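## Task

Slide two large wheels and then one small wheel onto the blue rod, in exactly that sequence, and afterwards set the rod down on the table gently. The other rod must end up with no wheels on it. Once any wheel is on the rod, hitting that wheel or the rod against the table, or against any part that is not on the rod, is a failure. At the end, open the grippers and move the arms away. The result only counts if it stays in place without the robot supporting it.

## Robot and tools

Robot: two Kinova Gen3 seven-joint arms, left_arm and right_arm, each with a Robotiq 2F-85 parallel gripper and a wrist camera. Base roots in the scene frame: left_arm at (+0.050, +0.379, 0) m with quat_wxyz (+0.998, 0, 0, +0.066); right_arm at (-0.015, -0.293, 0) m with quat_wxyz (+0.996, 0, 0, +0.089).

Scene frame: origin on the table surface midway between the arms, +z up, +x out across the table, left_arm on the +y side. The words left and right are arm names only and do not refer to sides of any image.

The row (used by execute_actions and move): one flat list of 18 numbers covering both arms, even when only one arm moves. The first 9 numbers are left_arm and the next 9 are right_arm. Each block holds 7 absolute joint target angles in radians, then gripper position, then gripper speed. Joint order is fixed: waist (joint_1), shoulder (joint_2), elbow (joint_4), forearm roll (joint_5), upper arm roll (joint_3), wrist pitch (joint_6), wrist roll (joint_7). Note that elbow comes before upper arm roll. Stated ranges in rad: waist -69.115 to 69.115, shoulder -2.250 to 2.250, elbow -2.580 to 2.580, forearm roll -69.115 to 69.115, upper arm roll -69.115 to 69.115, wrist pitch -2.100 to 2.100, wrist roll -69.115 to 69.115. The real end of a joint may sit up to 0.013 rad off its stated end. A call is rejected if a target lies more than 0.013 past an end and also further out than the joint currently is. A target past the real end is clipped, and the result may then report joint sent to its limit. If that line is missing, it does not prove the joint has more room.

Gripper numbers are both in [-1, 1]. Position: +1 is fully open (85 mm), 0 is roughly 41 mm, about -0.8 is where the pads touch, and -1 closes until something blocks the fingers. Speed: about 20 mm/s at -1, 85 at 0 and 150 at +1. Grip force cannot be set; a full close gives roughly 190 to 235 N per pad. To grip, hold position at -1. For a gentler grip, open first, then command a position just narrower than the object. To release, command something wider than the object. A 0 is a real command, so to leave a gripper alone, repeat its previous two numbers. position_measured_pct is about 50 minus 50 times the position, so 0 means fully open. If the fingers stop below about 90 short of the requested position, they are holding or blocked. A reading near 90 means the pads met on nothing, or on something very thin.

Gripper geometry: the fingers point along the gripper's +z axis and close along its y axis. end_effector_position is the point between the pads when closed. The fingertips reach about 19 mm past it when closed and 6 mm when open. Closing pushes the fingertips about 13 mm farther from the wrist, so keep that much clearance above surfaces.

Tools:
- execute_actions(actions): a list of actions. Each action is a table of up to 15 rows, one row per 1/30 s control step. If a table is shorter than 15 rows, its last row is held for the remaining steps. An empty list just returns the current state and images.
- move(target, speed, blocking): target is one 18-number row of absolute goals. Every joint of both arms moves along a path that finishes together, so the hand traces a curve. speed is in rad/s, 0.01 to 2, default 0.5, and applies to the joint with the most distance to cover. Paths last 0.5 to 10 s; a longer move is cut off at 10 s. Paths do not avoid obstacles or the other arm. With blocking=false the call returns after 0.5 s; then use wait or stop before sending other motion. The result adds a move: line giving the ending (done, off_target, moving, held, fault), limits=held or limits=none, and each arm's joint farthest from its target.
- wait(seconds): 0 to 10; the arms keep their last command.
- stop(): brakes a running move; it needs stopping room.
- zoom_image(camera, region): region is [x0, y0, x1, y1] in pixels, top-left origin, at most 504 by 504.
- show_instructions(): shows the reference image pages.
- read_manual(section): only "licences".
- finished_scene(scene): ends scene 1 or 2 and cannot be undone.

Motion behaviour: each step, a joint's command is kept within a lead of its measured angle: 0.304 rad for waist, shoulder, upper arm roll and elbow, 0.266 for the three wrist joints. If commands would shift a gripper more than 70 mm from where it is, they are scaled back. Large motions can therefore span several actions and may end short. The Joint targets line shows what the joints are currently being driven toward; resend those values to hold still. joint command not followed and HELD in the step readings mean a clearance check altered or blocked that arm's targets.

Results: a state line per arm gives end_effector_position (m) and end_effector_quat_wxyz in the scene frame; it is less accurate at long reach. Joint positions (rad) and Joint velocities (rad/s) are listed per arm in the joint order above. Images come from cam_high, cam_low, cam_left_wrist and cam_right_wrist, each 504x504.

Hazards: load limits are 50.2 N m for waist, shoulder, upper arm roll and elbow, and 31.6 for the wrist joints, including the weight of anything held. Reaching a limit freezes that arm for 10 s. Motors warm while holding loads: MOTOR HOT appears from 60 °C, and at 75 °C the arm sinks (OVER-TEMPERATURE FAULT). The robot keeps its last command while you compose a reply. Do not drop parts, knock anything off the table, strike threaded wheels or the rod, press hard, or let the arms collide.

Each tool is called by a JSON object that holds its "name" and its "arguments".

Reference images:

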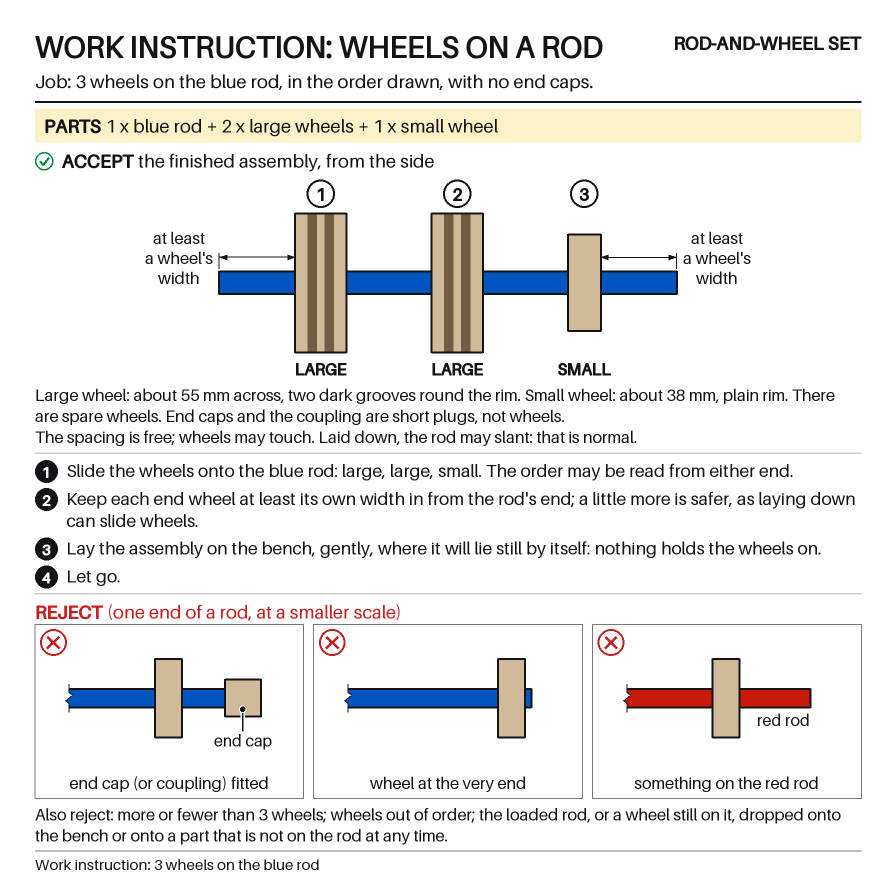

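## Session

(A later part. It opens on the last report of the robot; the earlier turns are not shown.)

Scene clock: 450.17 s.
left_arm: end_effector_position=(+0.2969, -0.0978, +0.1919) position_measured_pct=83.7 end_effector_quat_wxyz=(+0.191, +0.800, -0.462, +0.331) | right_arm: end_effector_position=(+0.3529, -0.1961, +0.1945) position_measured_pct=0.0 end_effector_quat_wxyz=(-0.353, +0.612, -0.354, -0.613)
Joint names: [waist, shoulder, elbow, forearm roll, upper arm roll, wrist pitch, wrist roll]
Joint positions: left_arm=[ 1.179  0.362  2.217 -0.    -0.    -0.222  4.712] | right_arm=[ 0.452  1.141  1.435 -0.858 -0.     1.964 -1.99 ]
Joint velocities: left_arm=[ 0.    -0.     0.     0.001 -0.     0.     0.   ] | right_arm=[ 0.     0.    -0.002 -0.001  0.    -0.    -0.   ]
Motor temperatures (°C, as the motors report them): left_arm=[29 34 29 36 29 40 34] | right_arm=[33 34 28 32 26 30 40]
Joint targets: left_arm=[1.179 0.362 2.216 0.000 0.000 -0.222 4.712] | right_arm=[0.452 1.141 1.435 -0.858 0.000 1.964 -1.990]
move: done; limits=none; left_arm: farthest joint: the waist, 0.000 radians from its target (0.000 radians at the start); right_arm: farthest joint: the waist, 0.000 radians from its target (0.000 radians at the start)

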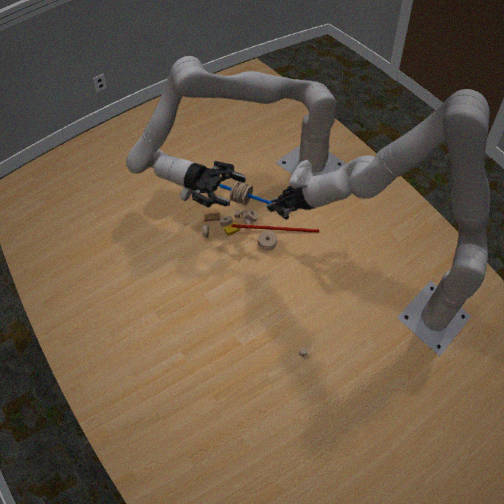

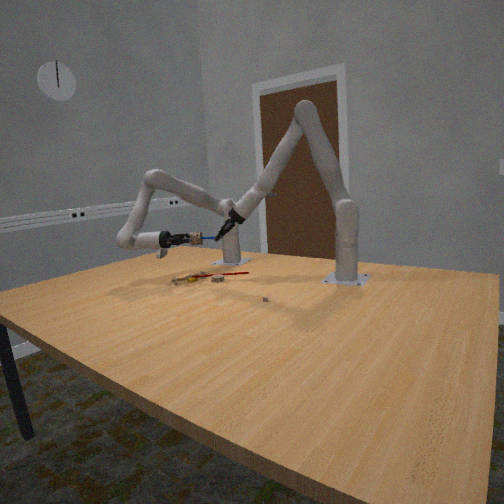

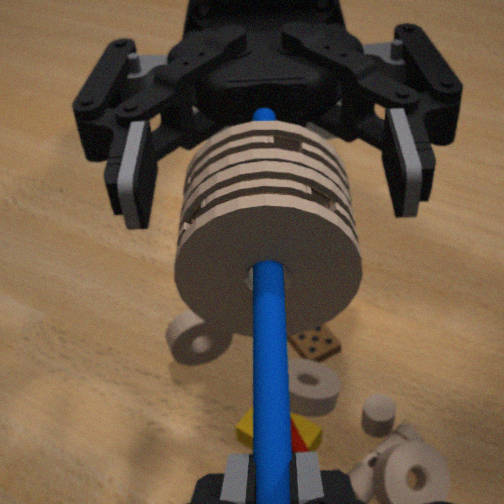

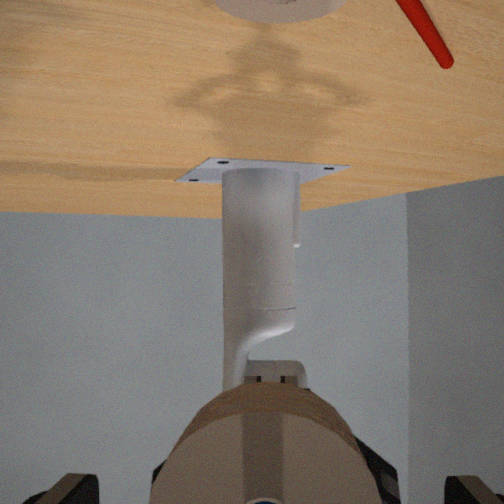

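{"name": "move", "arguments": {"target": [1.179,0.2211,2.4602,0,0,-0.3251,4.712,-1,0,0.452,1.141,1.435,-0.858,0,1.964,-1.99,1,0], "speed": 0.15}}

{"name": "move", "arguments": {"target": [0.85,0.2211,2.4602,0,0,-0.3251,4.712,-1,0,0.452,1.141,1.435,-0.858,0,1.964,-1.99,1,0], "speed": 0.3}}

Scene clock: 454.73 s.
left_arm: end_effector_position=(+0.2543, -0.0242, +0.1930) position_measured_pct=83.7 end_effector_quat_wxyz=(+0.191, +0.800, -0.462, +0.331) | right_arm: end_effector_position=(+0.3529, -0.1961, +0.1945) position_measured_pct=0.0 end_effector_quat_wxyz=(-0.353, +0.612, -0.354, -0.613)
Joint names: [waist, shoulder, elbow, forearm roll, upper arm roll, wrist pitch, wrist roll]
Joint positions: left_arm=[ 1.179  0.222  2.461 -0.    -0.    -0.325  4.712] | right_arm=[ 0.452  1.141  1.435 -0.858 -0.     1.964 -1.99 ]
Joint velocities: left_arm=[-0.001 -0.002  0.    -0.     0.    -0.001 -0.001] | right_arm=[-0.    -0.    -0.001 -0.001  0.     0.    -0.   ]
Motor temperatures (°C, as the motors report them): left_arm=[29 34 29 36 29 40 34] | right_arm=[33 34 28 32 26 30 40]
Joint targets: left_arm=[1.179 0.221 2.460 0.000 0.000 -0.325 4.712] | right_arm=[0.452 1.141 1.435 -0.858 0.000 1.964 -1.990]
move: done; limits=none; left_arm: farthest joint: the shoulder, 0.001 radians from its target (0.141 radians at the start); right_arm: farthest joint: the waist, 0.000 radians from its target (0.000 radians at the start)

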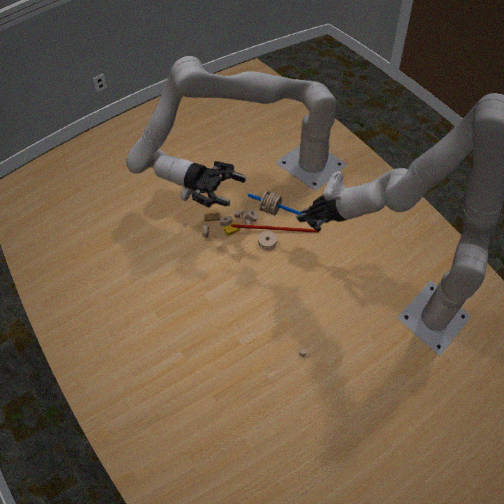

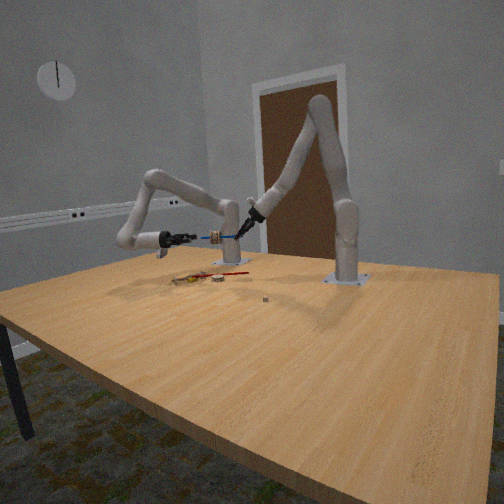

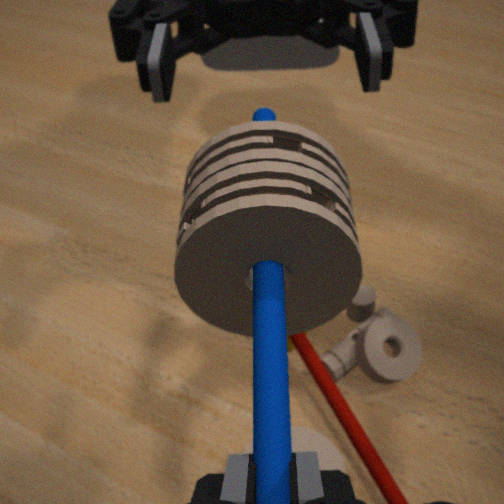

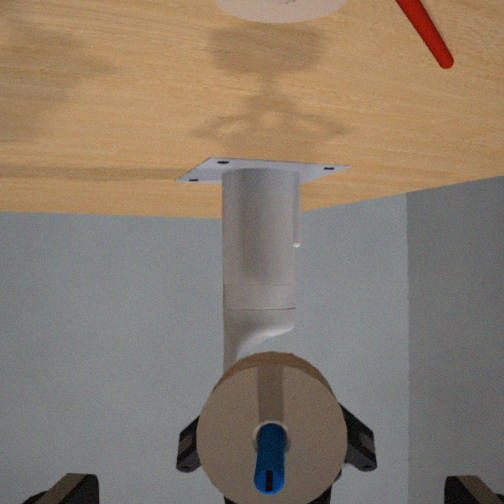

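Scene clock: 456.33 s.
left_arm: end_effector_position=(+0.3736, +0.0634, +0.1932) position_measured_pct=83.7 end_effector_quat_wxyz=(+0.134, +0.865, -0.325, +0.358) | right_arm: end_effector_position=(+0.3529, -0.1961, +0.1945) position_measured_pct=0.0 end_effector_quat_wxyz=(-0.353, +0.612, -0.354, -0.613)
Joint names: [waist, shoulder, elbow, forearm roll, upper arm roll, wrist pitch, wrist roll]
Joint positions: left_arm=[ 0.85   0.222  2.461  0.    -0.    -0.325  4.712] | right_arm=[ 0.452  1.141  1.435 -0.858 -0.     1.964 -1.99 ]
Joint velocities: left_arm=[-0.002  0.001  0.    -0.001 -0.     0.001  0.   ] | right_arm=[ 0.    -0.     0.001  0.    -0.     0.     0.   ]
Motor temperatures (°C, as the motors report them): left_arm=[29 34 29 36 29 40 34] | right_arm=[33 34 28 32 26 30 40]
Joint targets: left_arm=[0.850 0.221 2.460 0.000 0.000 -0.325 4.712] | right_arm=[0.452 1.141 1.435 -0.858 0.000 1.964 -1.990]
move: done; limits=none; left_arm: farthest joint: the waist, 0.000 radians from its target (0.329 radians at the start); right_arm: farthest joint: the waist, 0.000 radians from its target (0.000 radians at the start)

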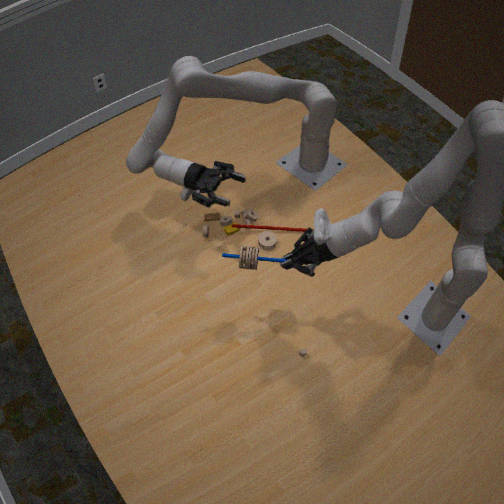

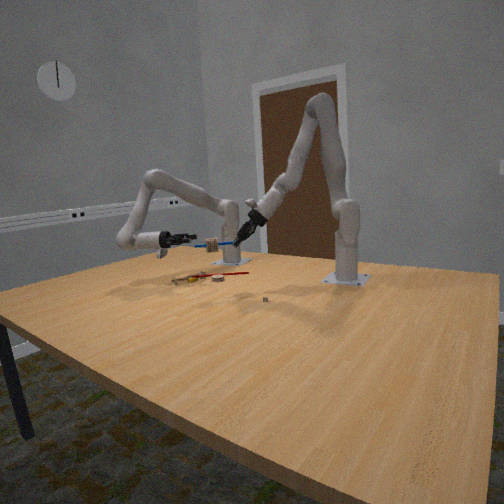

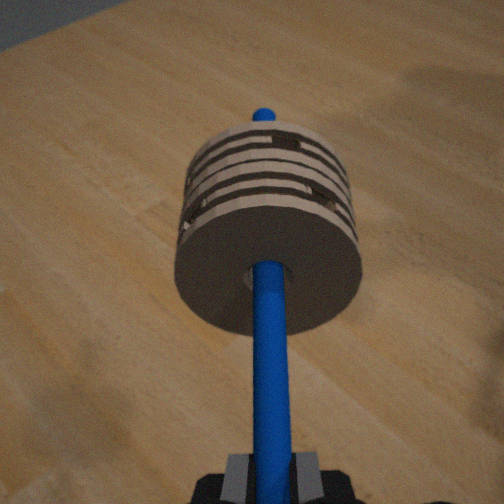

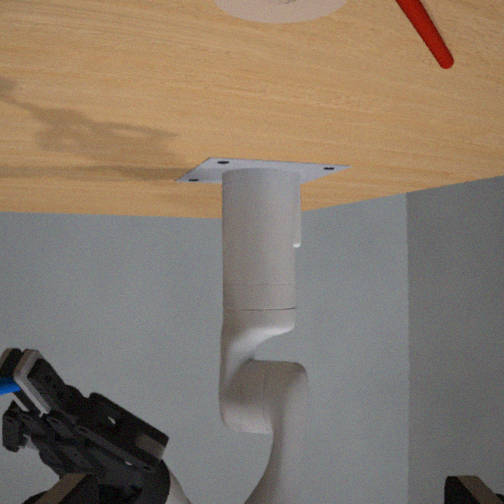

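{"name": "move", "arguments": {"target": [0.85,0.2211,2.4602,0,0,-0.3251,4.712,-1,0,0.0195,0.6004,1.7943,0,0,0.7469,-2.4285,0.5,0], "speed": 0.7}}

Scene clock: 470.60 s.
left_arm: end_effector_position=(+0.3737, +0.0635, +0.1932) position_measured_pct=83.7 end_effector_quat_wxyz=(+0.134, +0.865, -0.325, +0.358) | right_arm: end_effector_position=(+0.4345, -0.2463, +0.0899) position_measured_pct=25.0 end_effector_quat_wxyz=(+0.000, +0.940, -0.342, -0.000)
Joint names: [waist, shoulder, elbow, forearm roll, upper arm roll, wrist pitch, wrist roll]
Joint positions: left_arm=[ 0.85   0.222  2.461 -0.    -0.    -0.325  4.712] | right_arm=[ 0.02   0.601  1.794 -0.    -0.     0.747 -2.428]
Joint velocities: left_arm=[-0.     0.     0.    -0.     0.001 -0.    -0.   ] | right_arm=[-0.002 -0.002 -0.     0.     0.    -0.     0.   ]
Motor temperatures (°C, as the motors report them): left_arm=[29 34 29 36 29 40 34] | right_arm=[33 34 28 32 26 30 40]
Joint targets: left_arm=[0.850 0.221 2.460 0.000 0.000 -0.325 4.712] | right_arm=[0.019 0.600 1.794 0.000 0.000 0.747 -2.429]
move: done; limits=none; left_arm: farthest joint: the waist, 0.000 radians from its target (0.000 radians at the start); right_arm: farthest joint: the waist, 0.000 radians from its target (0.433 radians at the start)

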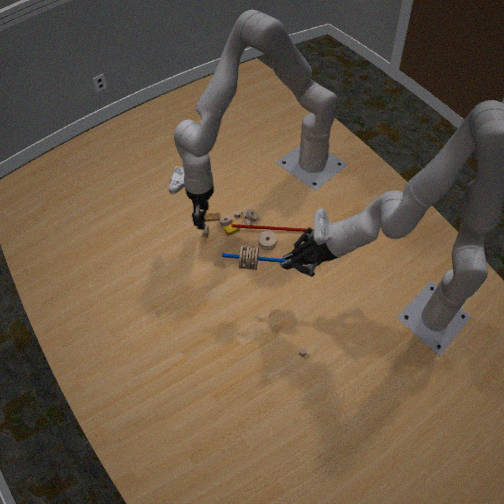

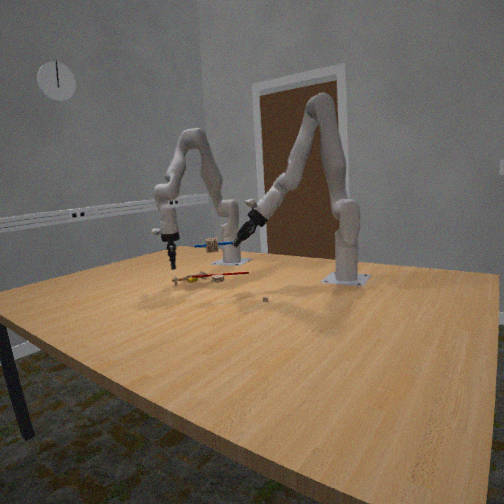

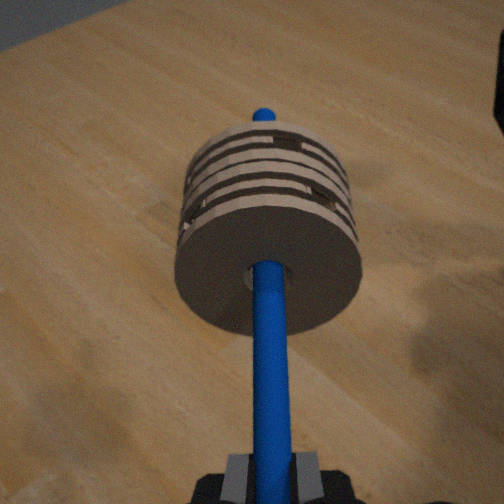

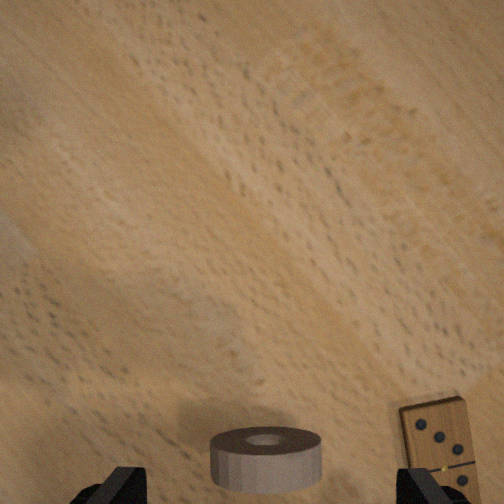

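{"name": "move", "arguments": {"target": [0.85,0.2211,2.4602,0,0,-0.3251,4.712,-1,0,0.0235,0.7381,1.8341,0,0,0.5694,-2.4245,0.5,0], "speed": 0.15}}

{"name": "move", "arguments": {"target": [0.85,0.2211,2.4602,0,0,-0.3251,4.712,-1,0,0.0235,0.7381,1.8341,0,0,0.5694,-2.4245,-1,-0.5], "speed": 0.15}}

Scene clock: 481.60 s.
left_arm: end_effector_position=(+0.3737, +0.0635, +0.1932) position_measured_pct=83.7 end_effector_quat_wxyz=(+0.134, +0.865, -0.325, +0.358) | right_arm: end_effector_position=(+0.4361, -0.2477, +0.0201) position_measured_pct=25.0 end_effector_quat_wxyz=(-0.000, +0.940, -0.342, +0.000)
Joint names: [waist, shoulder, elbow, forearm roll, upper arm roll, wrist pitch, wrist roll]
Joint positions: left_arm=[ 0.85   0.222  2.461 -0.    -0.    -0.325  4.712] | right_arm=[ 0.023  0.738  1.834  0.     0.     0.569 -2.425]
Joint velocities: left_arm=[ 0.001  0.    -0.     0.001  0.     0.     0.   ] | right_arm=[ 0.     0.002  0.    -0.     0.    -0.     0.   ]
Motor temperatures (°C, as the motors report them): left_arm=[29 34 29 36 29 40 34] | right_arm=[33 34 28 32 26 30 40]
Joint targets: left_arm=[0.850 0.221 2.460 0.000 0.000 -0.325 4.712] | right_arm=[0.024 0.738 1.834 0.000 0.000 0.569 -2.424]
move: done; limits=none; left_arm: farthest joint: the waist, 0.000 radians from its target (0.000 radians at the start); right_arm: farthest joint: the waist, 0.000 radians from its target (0.004 radians at the start)

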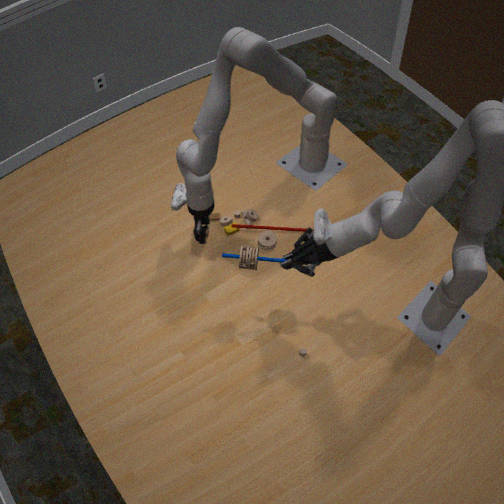

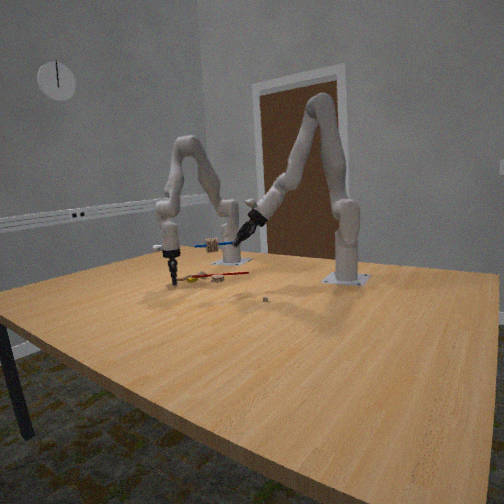

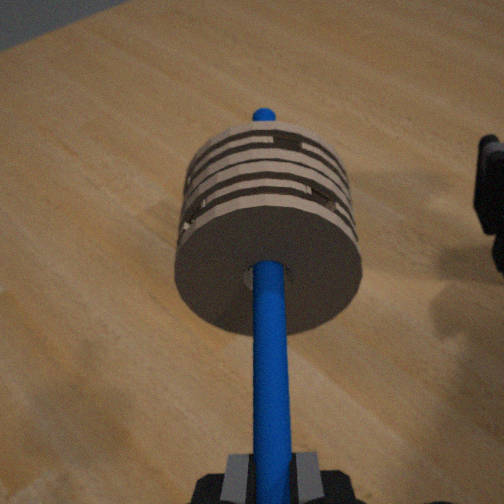

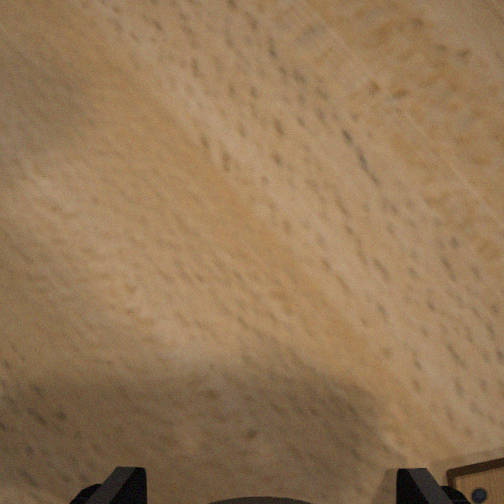

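Scene clock: 482.53 s.
left_arm: end_effector_position=(+0.3737, +0.0635, +0.1932) position_measured_pct=83.7 end_effector_quat_wxyz=(+0.134, +0.865, -0.325, +0.358) | right_arm: end_effector_position=(+0.4361, -0.2478, +0.0206) position_measured_pct=56.0 end_effector_quat_wxyz=(-0.000, +0.940, -0.342, +0.000)
Joint names: [waist, shoulder, elbow, forearm roll, upper arm roll, wrist pitch, wrist roll]
Joint positions: left_arm=[ 0.85   0.222  2.461 -0.    -0.    -0.325  4.712] | right_arm=[ 0.024  0.737  1.834 -0.     0.     0.57  -2.424]
Joint velocities: left_arm=[ 0.001  0.    -0.    -0.    -0.    -0.     0.   ] | right_arm=[ 0.    -0.     0.    -0.001 -0.    -0.     0.   ]
Motor temperatures (°C, as the motors report them): left_arm=[29 34 29 36 29 40 34] | right_arm=[33 34 28 32 26 30 40]
Joint targets: left_arm=[0.850 0.221 2.460 0.000 0.000 -0.325 4.712] | right_arm=[0.024 0.738 1.834 0.000 0.000 0.569 -2.424]
move: done; limits=none; left_arm: farthest joint: the waist, 0.000 radians from its target (0.000 radians at the start); right_arm: farthest joint: the shoulder, 0.001 radians from its target (0.000 radians at the start)

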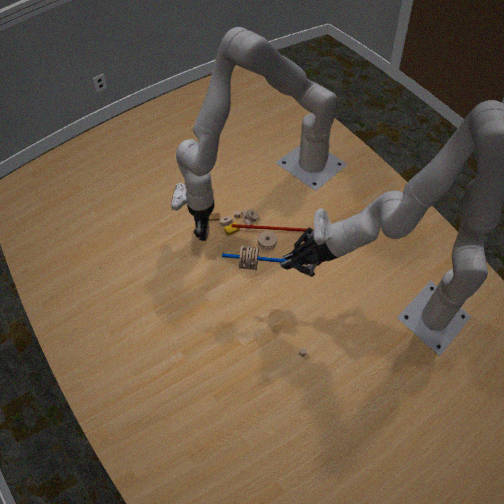

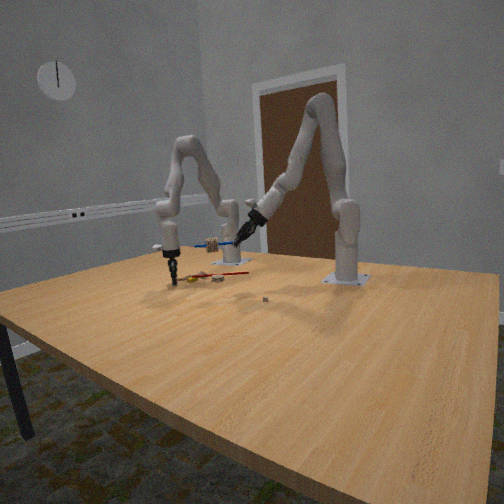

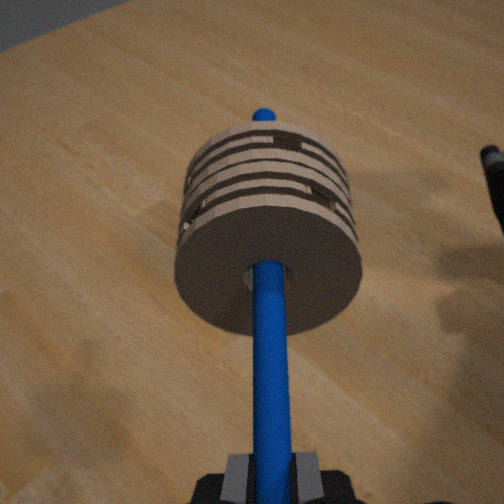

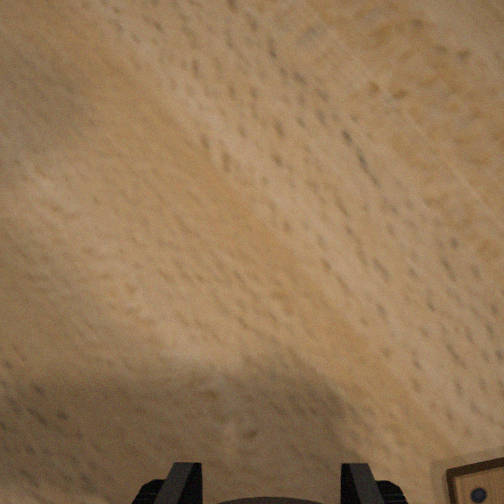

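{"name": "move", "arguments": {"target": [0.85,0.2211,2.4602,0,0,-0.3251,4.712,-1,0,0.0195,0.6004,1.7943,0,0,0.7469,-2.4285,-1,-0.5], "speed": 0.3}}

{"name": "move", "arguments": {"target": [0.85,0.2211,2.4602,0,0,-0.3251,4.712,-1,0,-0.2054,0.7795,1.043,0,0,1.3191,-2.6734,-1,-0.5], "speed": 0.6}}

{"name": "move", "arguments": {"target": [0.85,0.2211,2.4602,0,0,-0.3251,4.712,-1,0,-0.281,0.722,1.1551,0,0,1.2645,-2.749,-1,-0.5], "speed": 0.1}}

Scene clock: 494.00 s.
left_arm: end_effector_position=(+0.3737, +0.0635, +0.1932) position_measured_pct=83.7 end_effector_quat_wxyz=(+0.134, +0.865, -0.325, +0.358) | right_arm: end_effector_position=(+0.4345, -0.2462, +0.0899) position_measured_pct=56.0 end_effector_quat_wxyz=(+0.000, +0.940, -0.342, -0.000)
Joint names: [waist, shoulder, elbow, forearm roll, upper arm roll, wrist pitch, wrist roll]
Joint positions: left_arm=[ 0.85   0.222  2.461 -0.    -0.    -0.325  4.712] | right_arm=[ 0.02   0.601  1.794 -0.    -0.     0.747 -2.428]
Joint velocities: left_arm=[ 0.     0.001  0.    -0.001  0.    -0.     0.   ] | right_arm=[-0.001 -0.003  0.001  0.    -0.     0.     0.   ]
Motor temperatures (°C, as the motors report them): left_arm=[29 34 29 36 29 40 34] | right_arm=[33 34 28 32 26 30 40]
Joint targets: left_arm=[0.850 0.221 2.460 0.000 0.000 -0.325 4.712] | right_arm=[0.019 0.600 1.794 0.000 0.000 0.747 -2.429]
move: done; limits=none; left_arm: farthest joint: the waist, 0.000 radians from its target (0.000 radians at the start); right_arm: farthest joint: the waist, 0.000 radians from its target (0.004 radians at the start)

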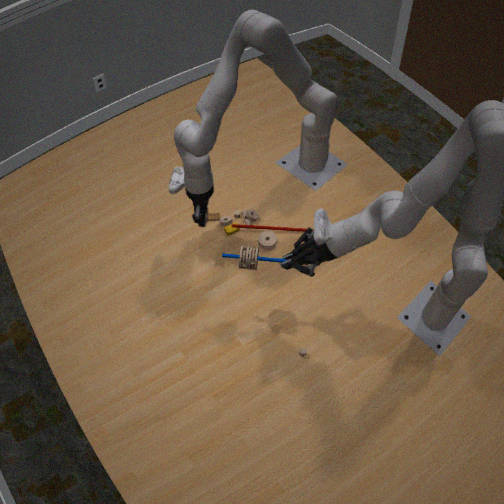

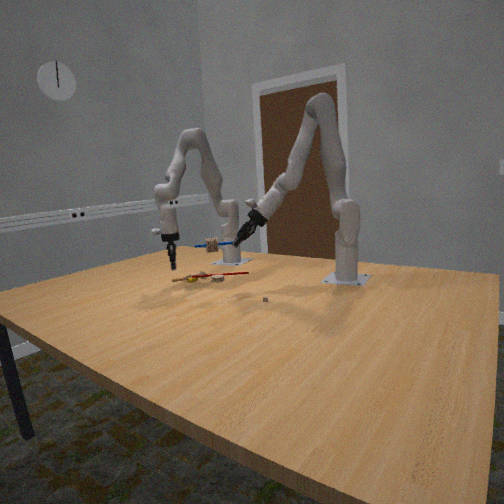

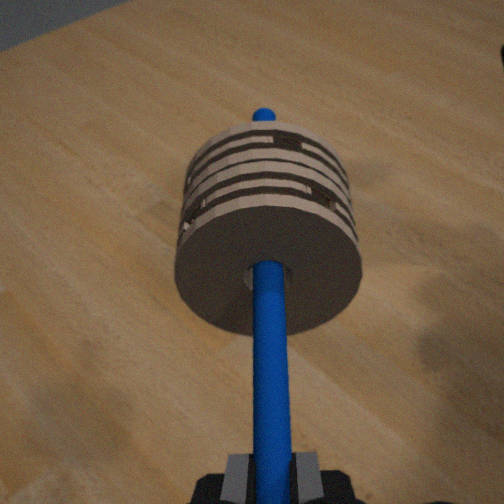

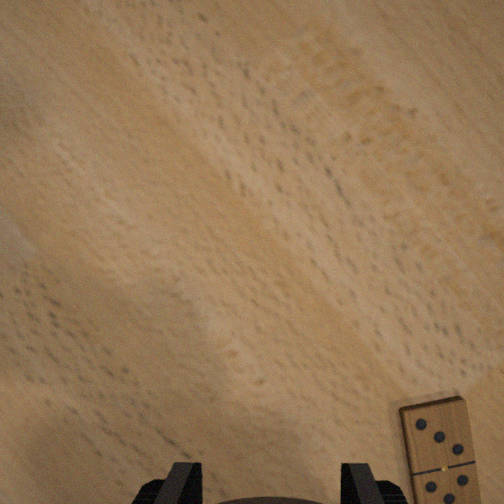

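Scene clock: 495.80 s.
left_arm: end_effector_position=(+0.3737, +0.0635, +0.1932) position_measured_pct=83.7 end_effector_quat_wxyz=(+0.134, +0.865, -0.325, +0.358) | right_arm: end_effector_position=(+0.5508, -0.0914, +0.1946) position_measured_pct=56.0 end_effector_quat_wxyz=(-0.000, +0.936, -0.352, +0.000)
Joint names: [waist, shoulder, elbow, forearm roll, upper arm roll, wrist pitch, wrist roll]
Joint positions: left_arm=[ 0.85   0.222  2.461 -0.    -0.    -0.325  4.712] | right_arm=[-0.205  0.779  1.043 -0.    -0.     1.319 -2.673]
Joint velocities: left_arm=[ 0.001  0.    -0.    -0.    -0.     0.     0.001] | right_arm=[-0.001  0.003  0.001  0.    -0.     0.     0.   ]
Motor temperatures (°C, as the motors report them): left_arm=[29 34 29 36 29 40 34] | right_arm=[33 34 28 32 26 30 40]
Joint targets: left_arm=[0.850 0.221 2.460 0.000 0.000 -0.325 4.712] | right_arm=[-0.205 0.779 1.043 0.000 0.000 1.319 -2.673]
move: done; limits=none; left_arm: farthest joint: the waist, 0.000 radians from its target (0.000 radians at the start); right_arm: farthest joint: the waist, 0.000 radians from its target (0.225 radians at the start)

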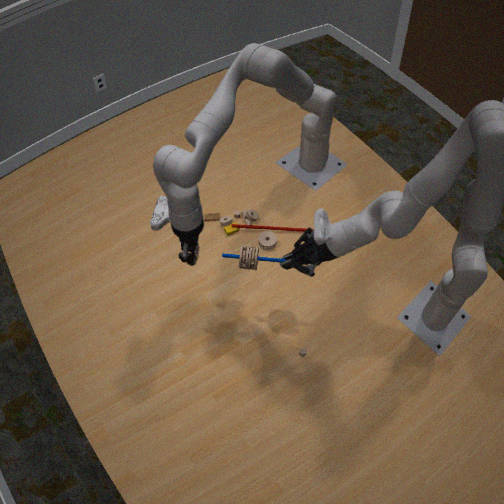

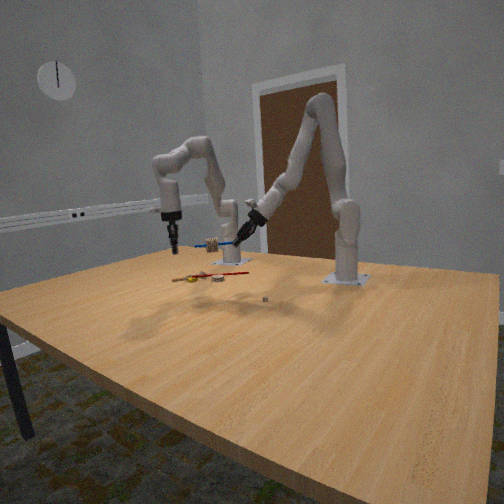

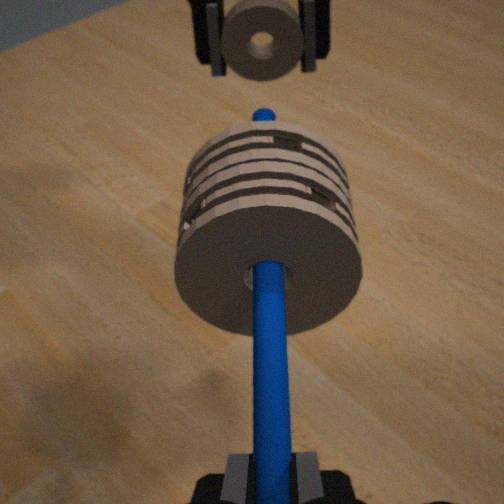

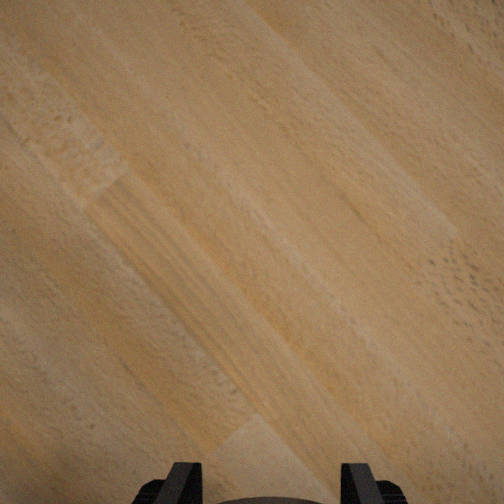

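Scene clock: 497.27 s.
left_arm: end_effector_position=(+0.3737, +0.0635, +0.1932) position_measured_pct=83.7 end_effector_quat_wxyz=(+0.134, +0.865, -0.325, +0.358) | right_arm: end_effector_position=(+0.5139, -0.0592, +0.1944) position_measured_pct=56.0 end_effector_quat_wxyz=(+0.000, +0.936, -0.352, -0.000)
Joint names: [waist, shoulder, elbow, forearm roll, upper arm roll, wrist pitch, wrist roll]
Joint positions: left_arm=[ 0.85   0.222  2.461 -0.    -0.    -0.325  4.712] | right_arm=[-0.281  0.722  1.155 -0.    -0.     1.265 -2.749]
Joint velocities: left_arm=[ 0.    -0.     0.001 -0.001 -0.     0.     0.   ] | right_arm=[-0.002 -0.002  0.001 -0.     0.    -0.    -0.   ]
Motor temperatures (°C, as the motors report them): left_arm=[29 34 29 36 29 40 34] | right_arm=[33 34 28 32 26 30 40]
Joint targets: left_arm=[0.850 0.221 2.460 0.000 0.000 -0.325 4.712] | right_arm=[-0.281 0.722 1.155 0.000 0.000 1.264 -2.749]
move: done; limits=none; left_arm: farthest joint: the waist, 0.000 radians from its target (0.000 radians at the start); right_arm: farthest joint: the waist, 0.000 radians from its target (0.076 radians at the start)

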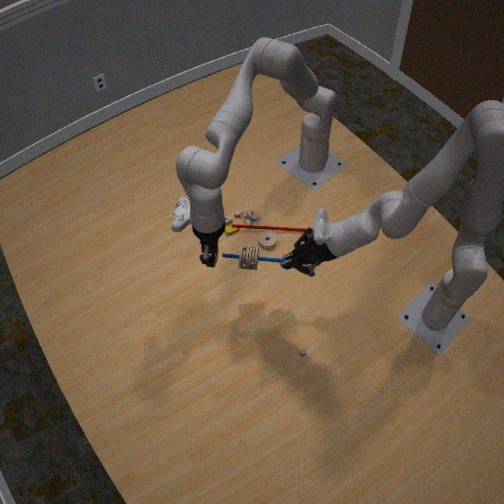

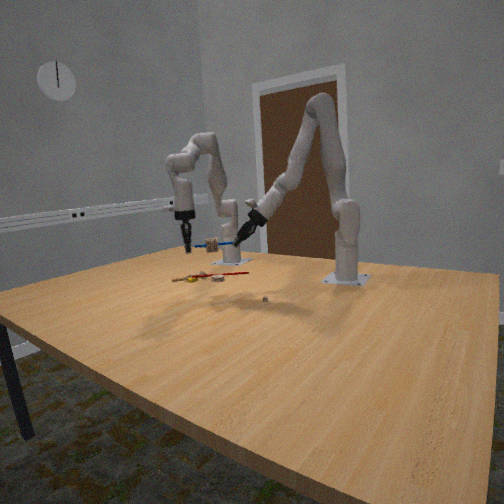

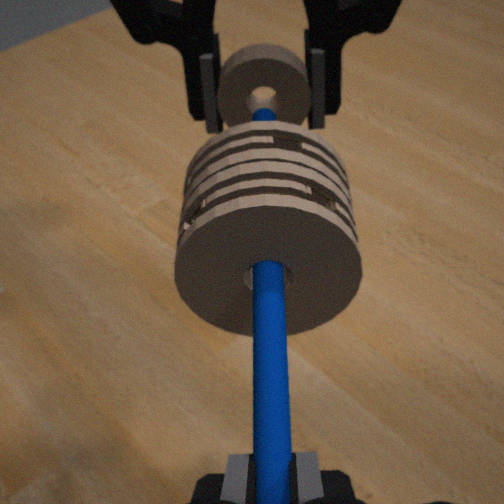

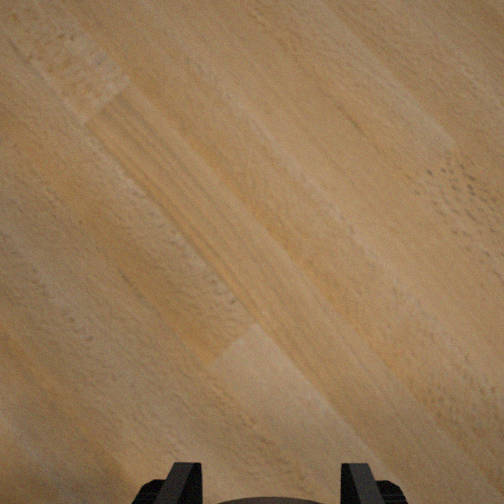

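{"name": "zoom_image", "arguments": {"camera": "cam_left_wrist", "region": [200,30,330,150]}}

Region (200, 30, 330, 150) of cam_left_wrist's 504x504 image, scaled by 3.877; it fills the top 465 rows of this view, and the rest is white.

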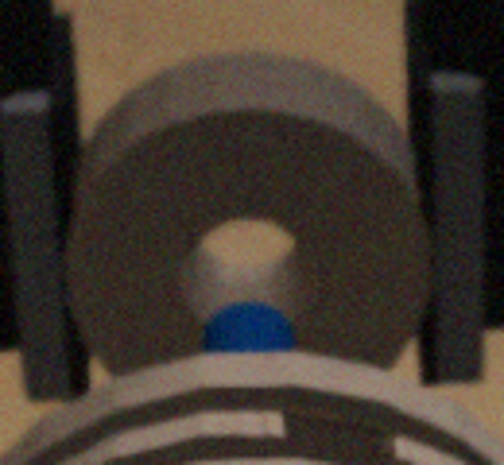

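{"name": "move", "arguments": {"target": [0.85,0.2378,2.4321,0,0,-0.3137,4.712,-1,0,-0.281,0.722,1.1551,0,0,1.2645,-2.749,-1,-0.5], "speed": 0.03}}

{"name": "zoom_image", "arguments": {"camera": "cam_left_wrist", "region": [200,30,330,150]}}

Scene clock: 505.37 s.
left_arm: end_effector_position=(+0.3813, +0.0569, +0.1932) position_measured_pct=83.7 end_effector_quat_wxyz=(+0.134, +0.865, -0.325, +0.358) | right_arm: end_effector_position=(+0.5138, -0.0591, +0.1945) position_measured_pct=56.0 end_effector_quat_wxyz=(+0.000, +0.936, -0.352, -0.000)
Joint names: [waist, shoulder, elbow, forearm roll, upper arm roll, wrist pitch, wrist roll]
Joint positions: left_arm=[ 0.85   0.238  2.432 -0.    -0.    -0.313  4.712] | right_arm=[-0.281  0.722  1.155  0.     0.     1.264 -2.749]
Joint velocities: left_arm=[ 0.001  0.001 -0.    -0.001  0.     0.001 -0.   ] | right_arm=[-0.     0.    -0.002  0.     0.     0.    -0.   ]
Motor temperatures (°C, as the motors report them): left_arm=[29 34 29 36 29 40 34] | right_arm=[33 34 28 32 26 30 40]
Joint targets: left_arm=[0.850 0.238 2.432 0.000 0.000 -0.314 4.712] | right_arm=[-0.281 0.722 1.155 0.000 0.000 1.264 -2.749]
move: done; limits=none; left_arm: farthest joint: the waist, 0.000 radians from its target (0.000 radians at the start); right_arm: farthest joint: the waist, 0.000 radians from its target (0.000 radians at the start)

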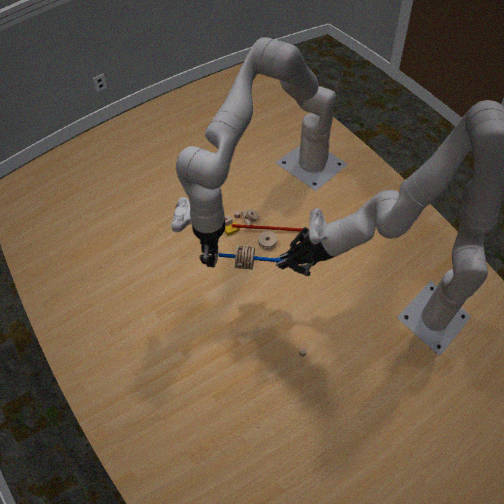

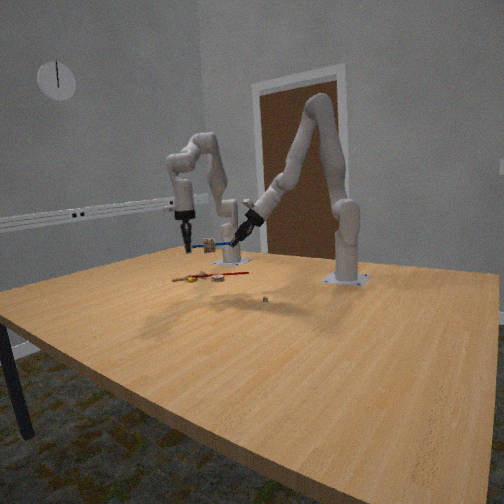

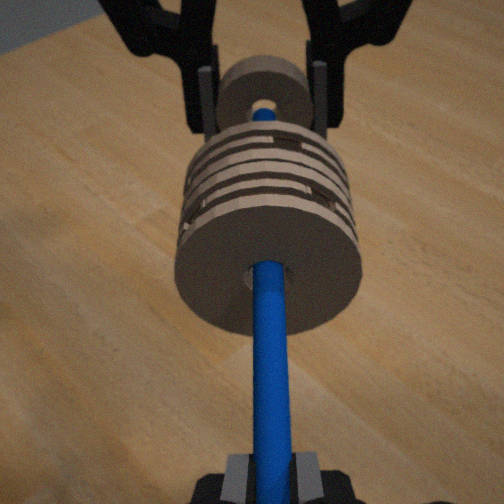

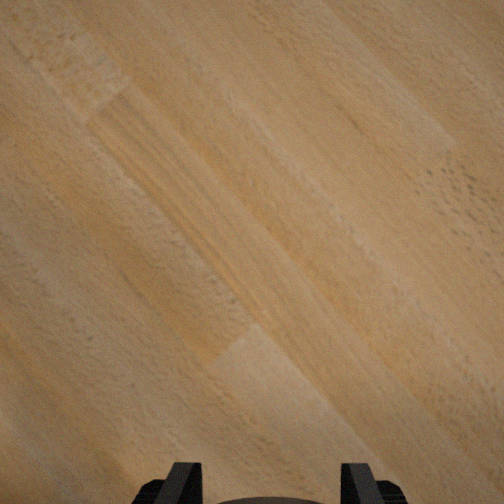

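Region (200, 30, 330, 150) of cam_left_wrist's 504x504 image, scaled by 3.877; it fills the top 465 rows of this view, and the rest is white.

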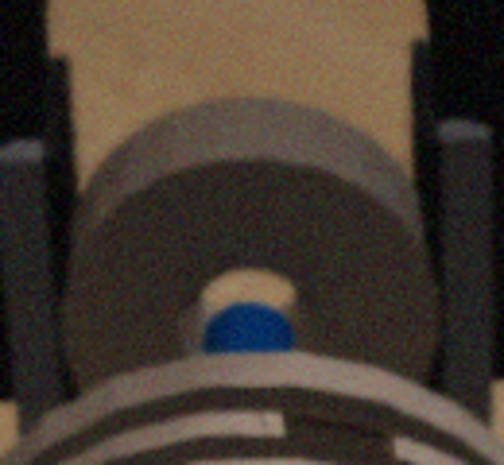

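{"name": "move", "arguments": {"target": [0.85,0.2545,2.404,0,0,-0.3024,4.712,-1,0,-0.281,0.722,1.1551,0,0,1.2645,-2.749,-1,-0.5], "speed": 0.015}}

{"name": "zoom_image", "arguments": {"camera": "cam_left_wrist", "region": [200,30,330,150]}}

Scene clock: 509.37 s.
left_arm: end_effector_position=(+0.3888, +0.0503, +0.1931) position_measured_pct=83.7 end_effector_quat_wxyz=(+0.134, +0.865, -0.325, +0.358) | right_arm: end_effector_position=(+0.5138, -0.0591, +0.1945) position_measured_pct=56.0 end_effector_quat_wxyz=(+0.000, +0.936, -0.352, -0.000)
Joint names: [waist, shoulder, elbow, forearm roll, upper arm roll, wrist pitch, wrist roll]
Joint positions: left_arm=[ 0.85   0.255  2.404 -0.    -0.    -0.302  4.712] | right_arm=[-0.281  0.722  1.155  0.     0.     1.264 -2.749]
Joint velocities: left_arm=[-0.001  0.    -0.    -0.001 -0.     0.     0.001] | right_arm=[-0. -0.  0.  0. -0.  0. -0.]
Motor temperatures (°C, as the motors report them): left_arm=[29 34 29 36 29 40 34] | right_arm=[33 34 28 32 26 30 40]
Joint targets: left_arm=[0.850 0.255 2.404 0.000 0.000 -0.302 4.712] | right_arm=[-0.281 0.722 1.155 0.000 0.000 1.264 -2.749]
move: done; limits=none; left_arm: farthest joint: the waist, 0.000 radians from its target (0.000 radians at the start); right_arm: farthest joint: the waist, 0.000 radians from its target (0.000 radians at the start)

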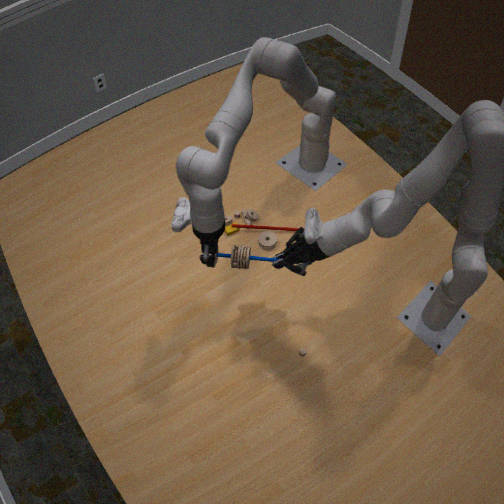

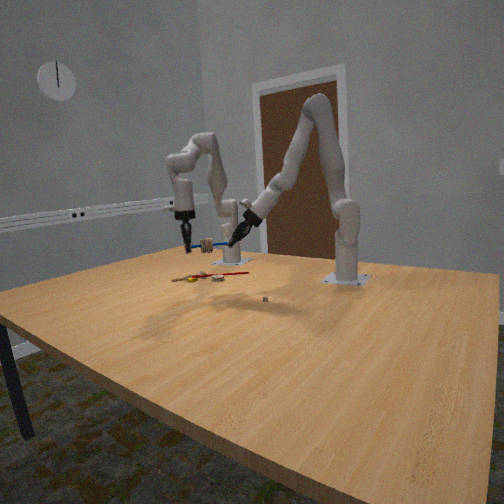

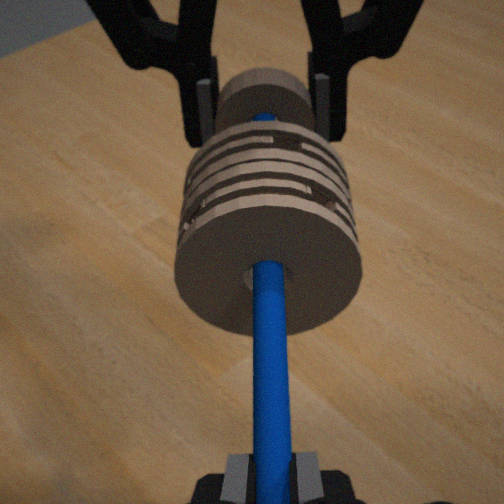

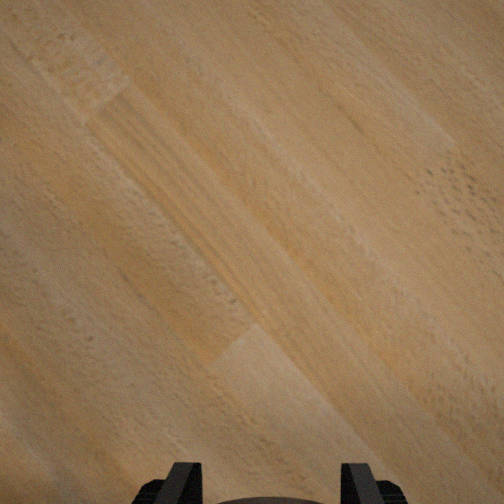

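Region (200, 30, 330, 150) of cam_left_wrist's 504x504 image, scaled by 3.877; it fills the top 465 rows of this view, and the rest is white.

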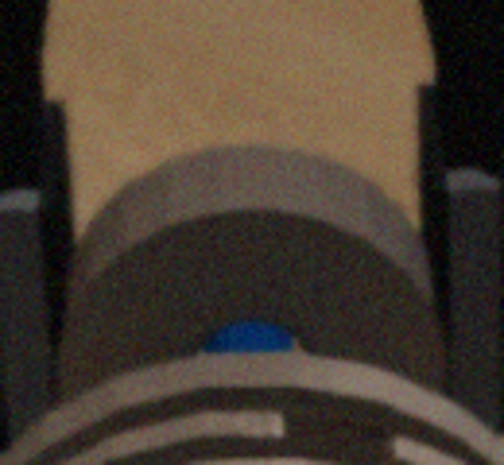

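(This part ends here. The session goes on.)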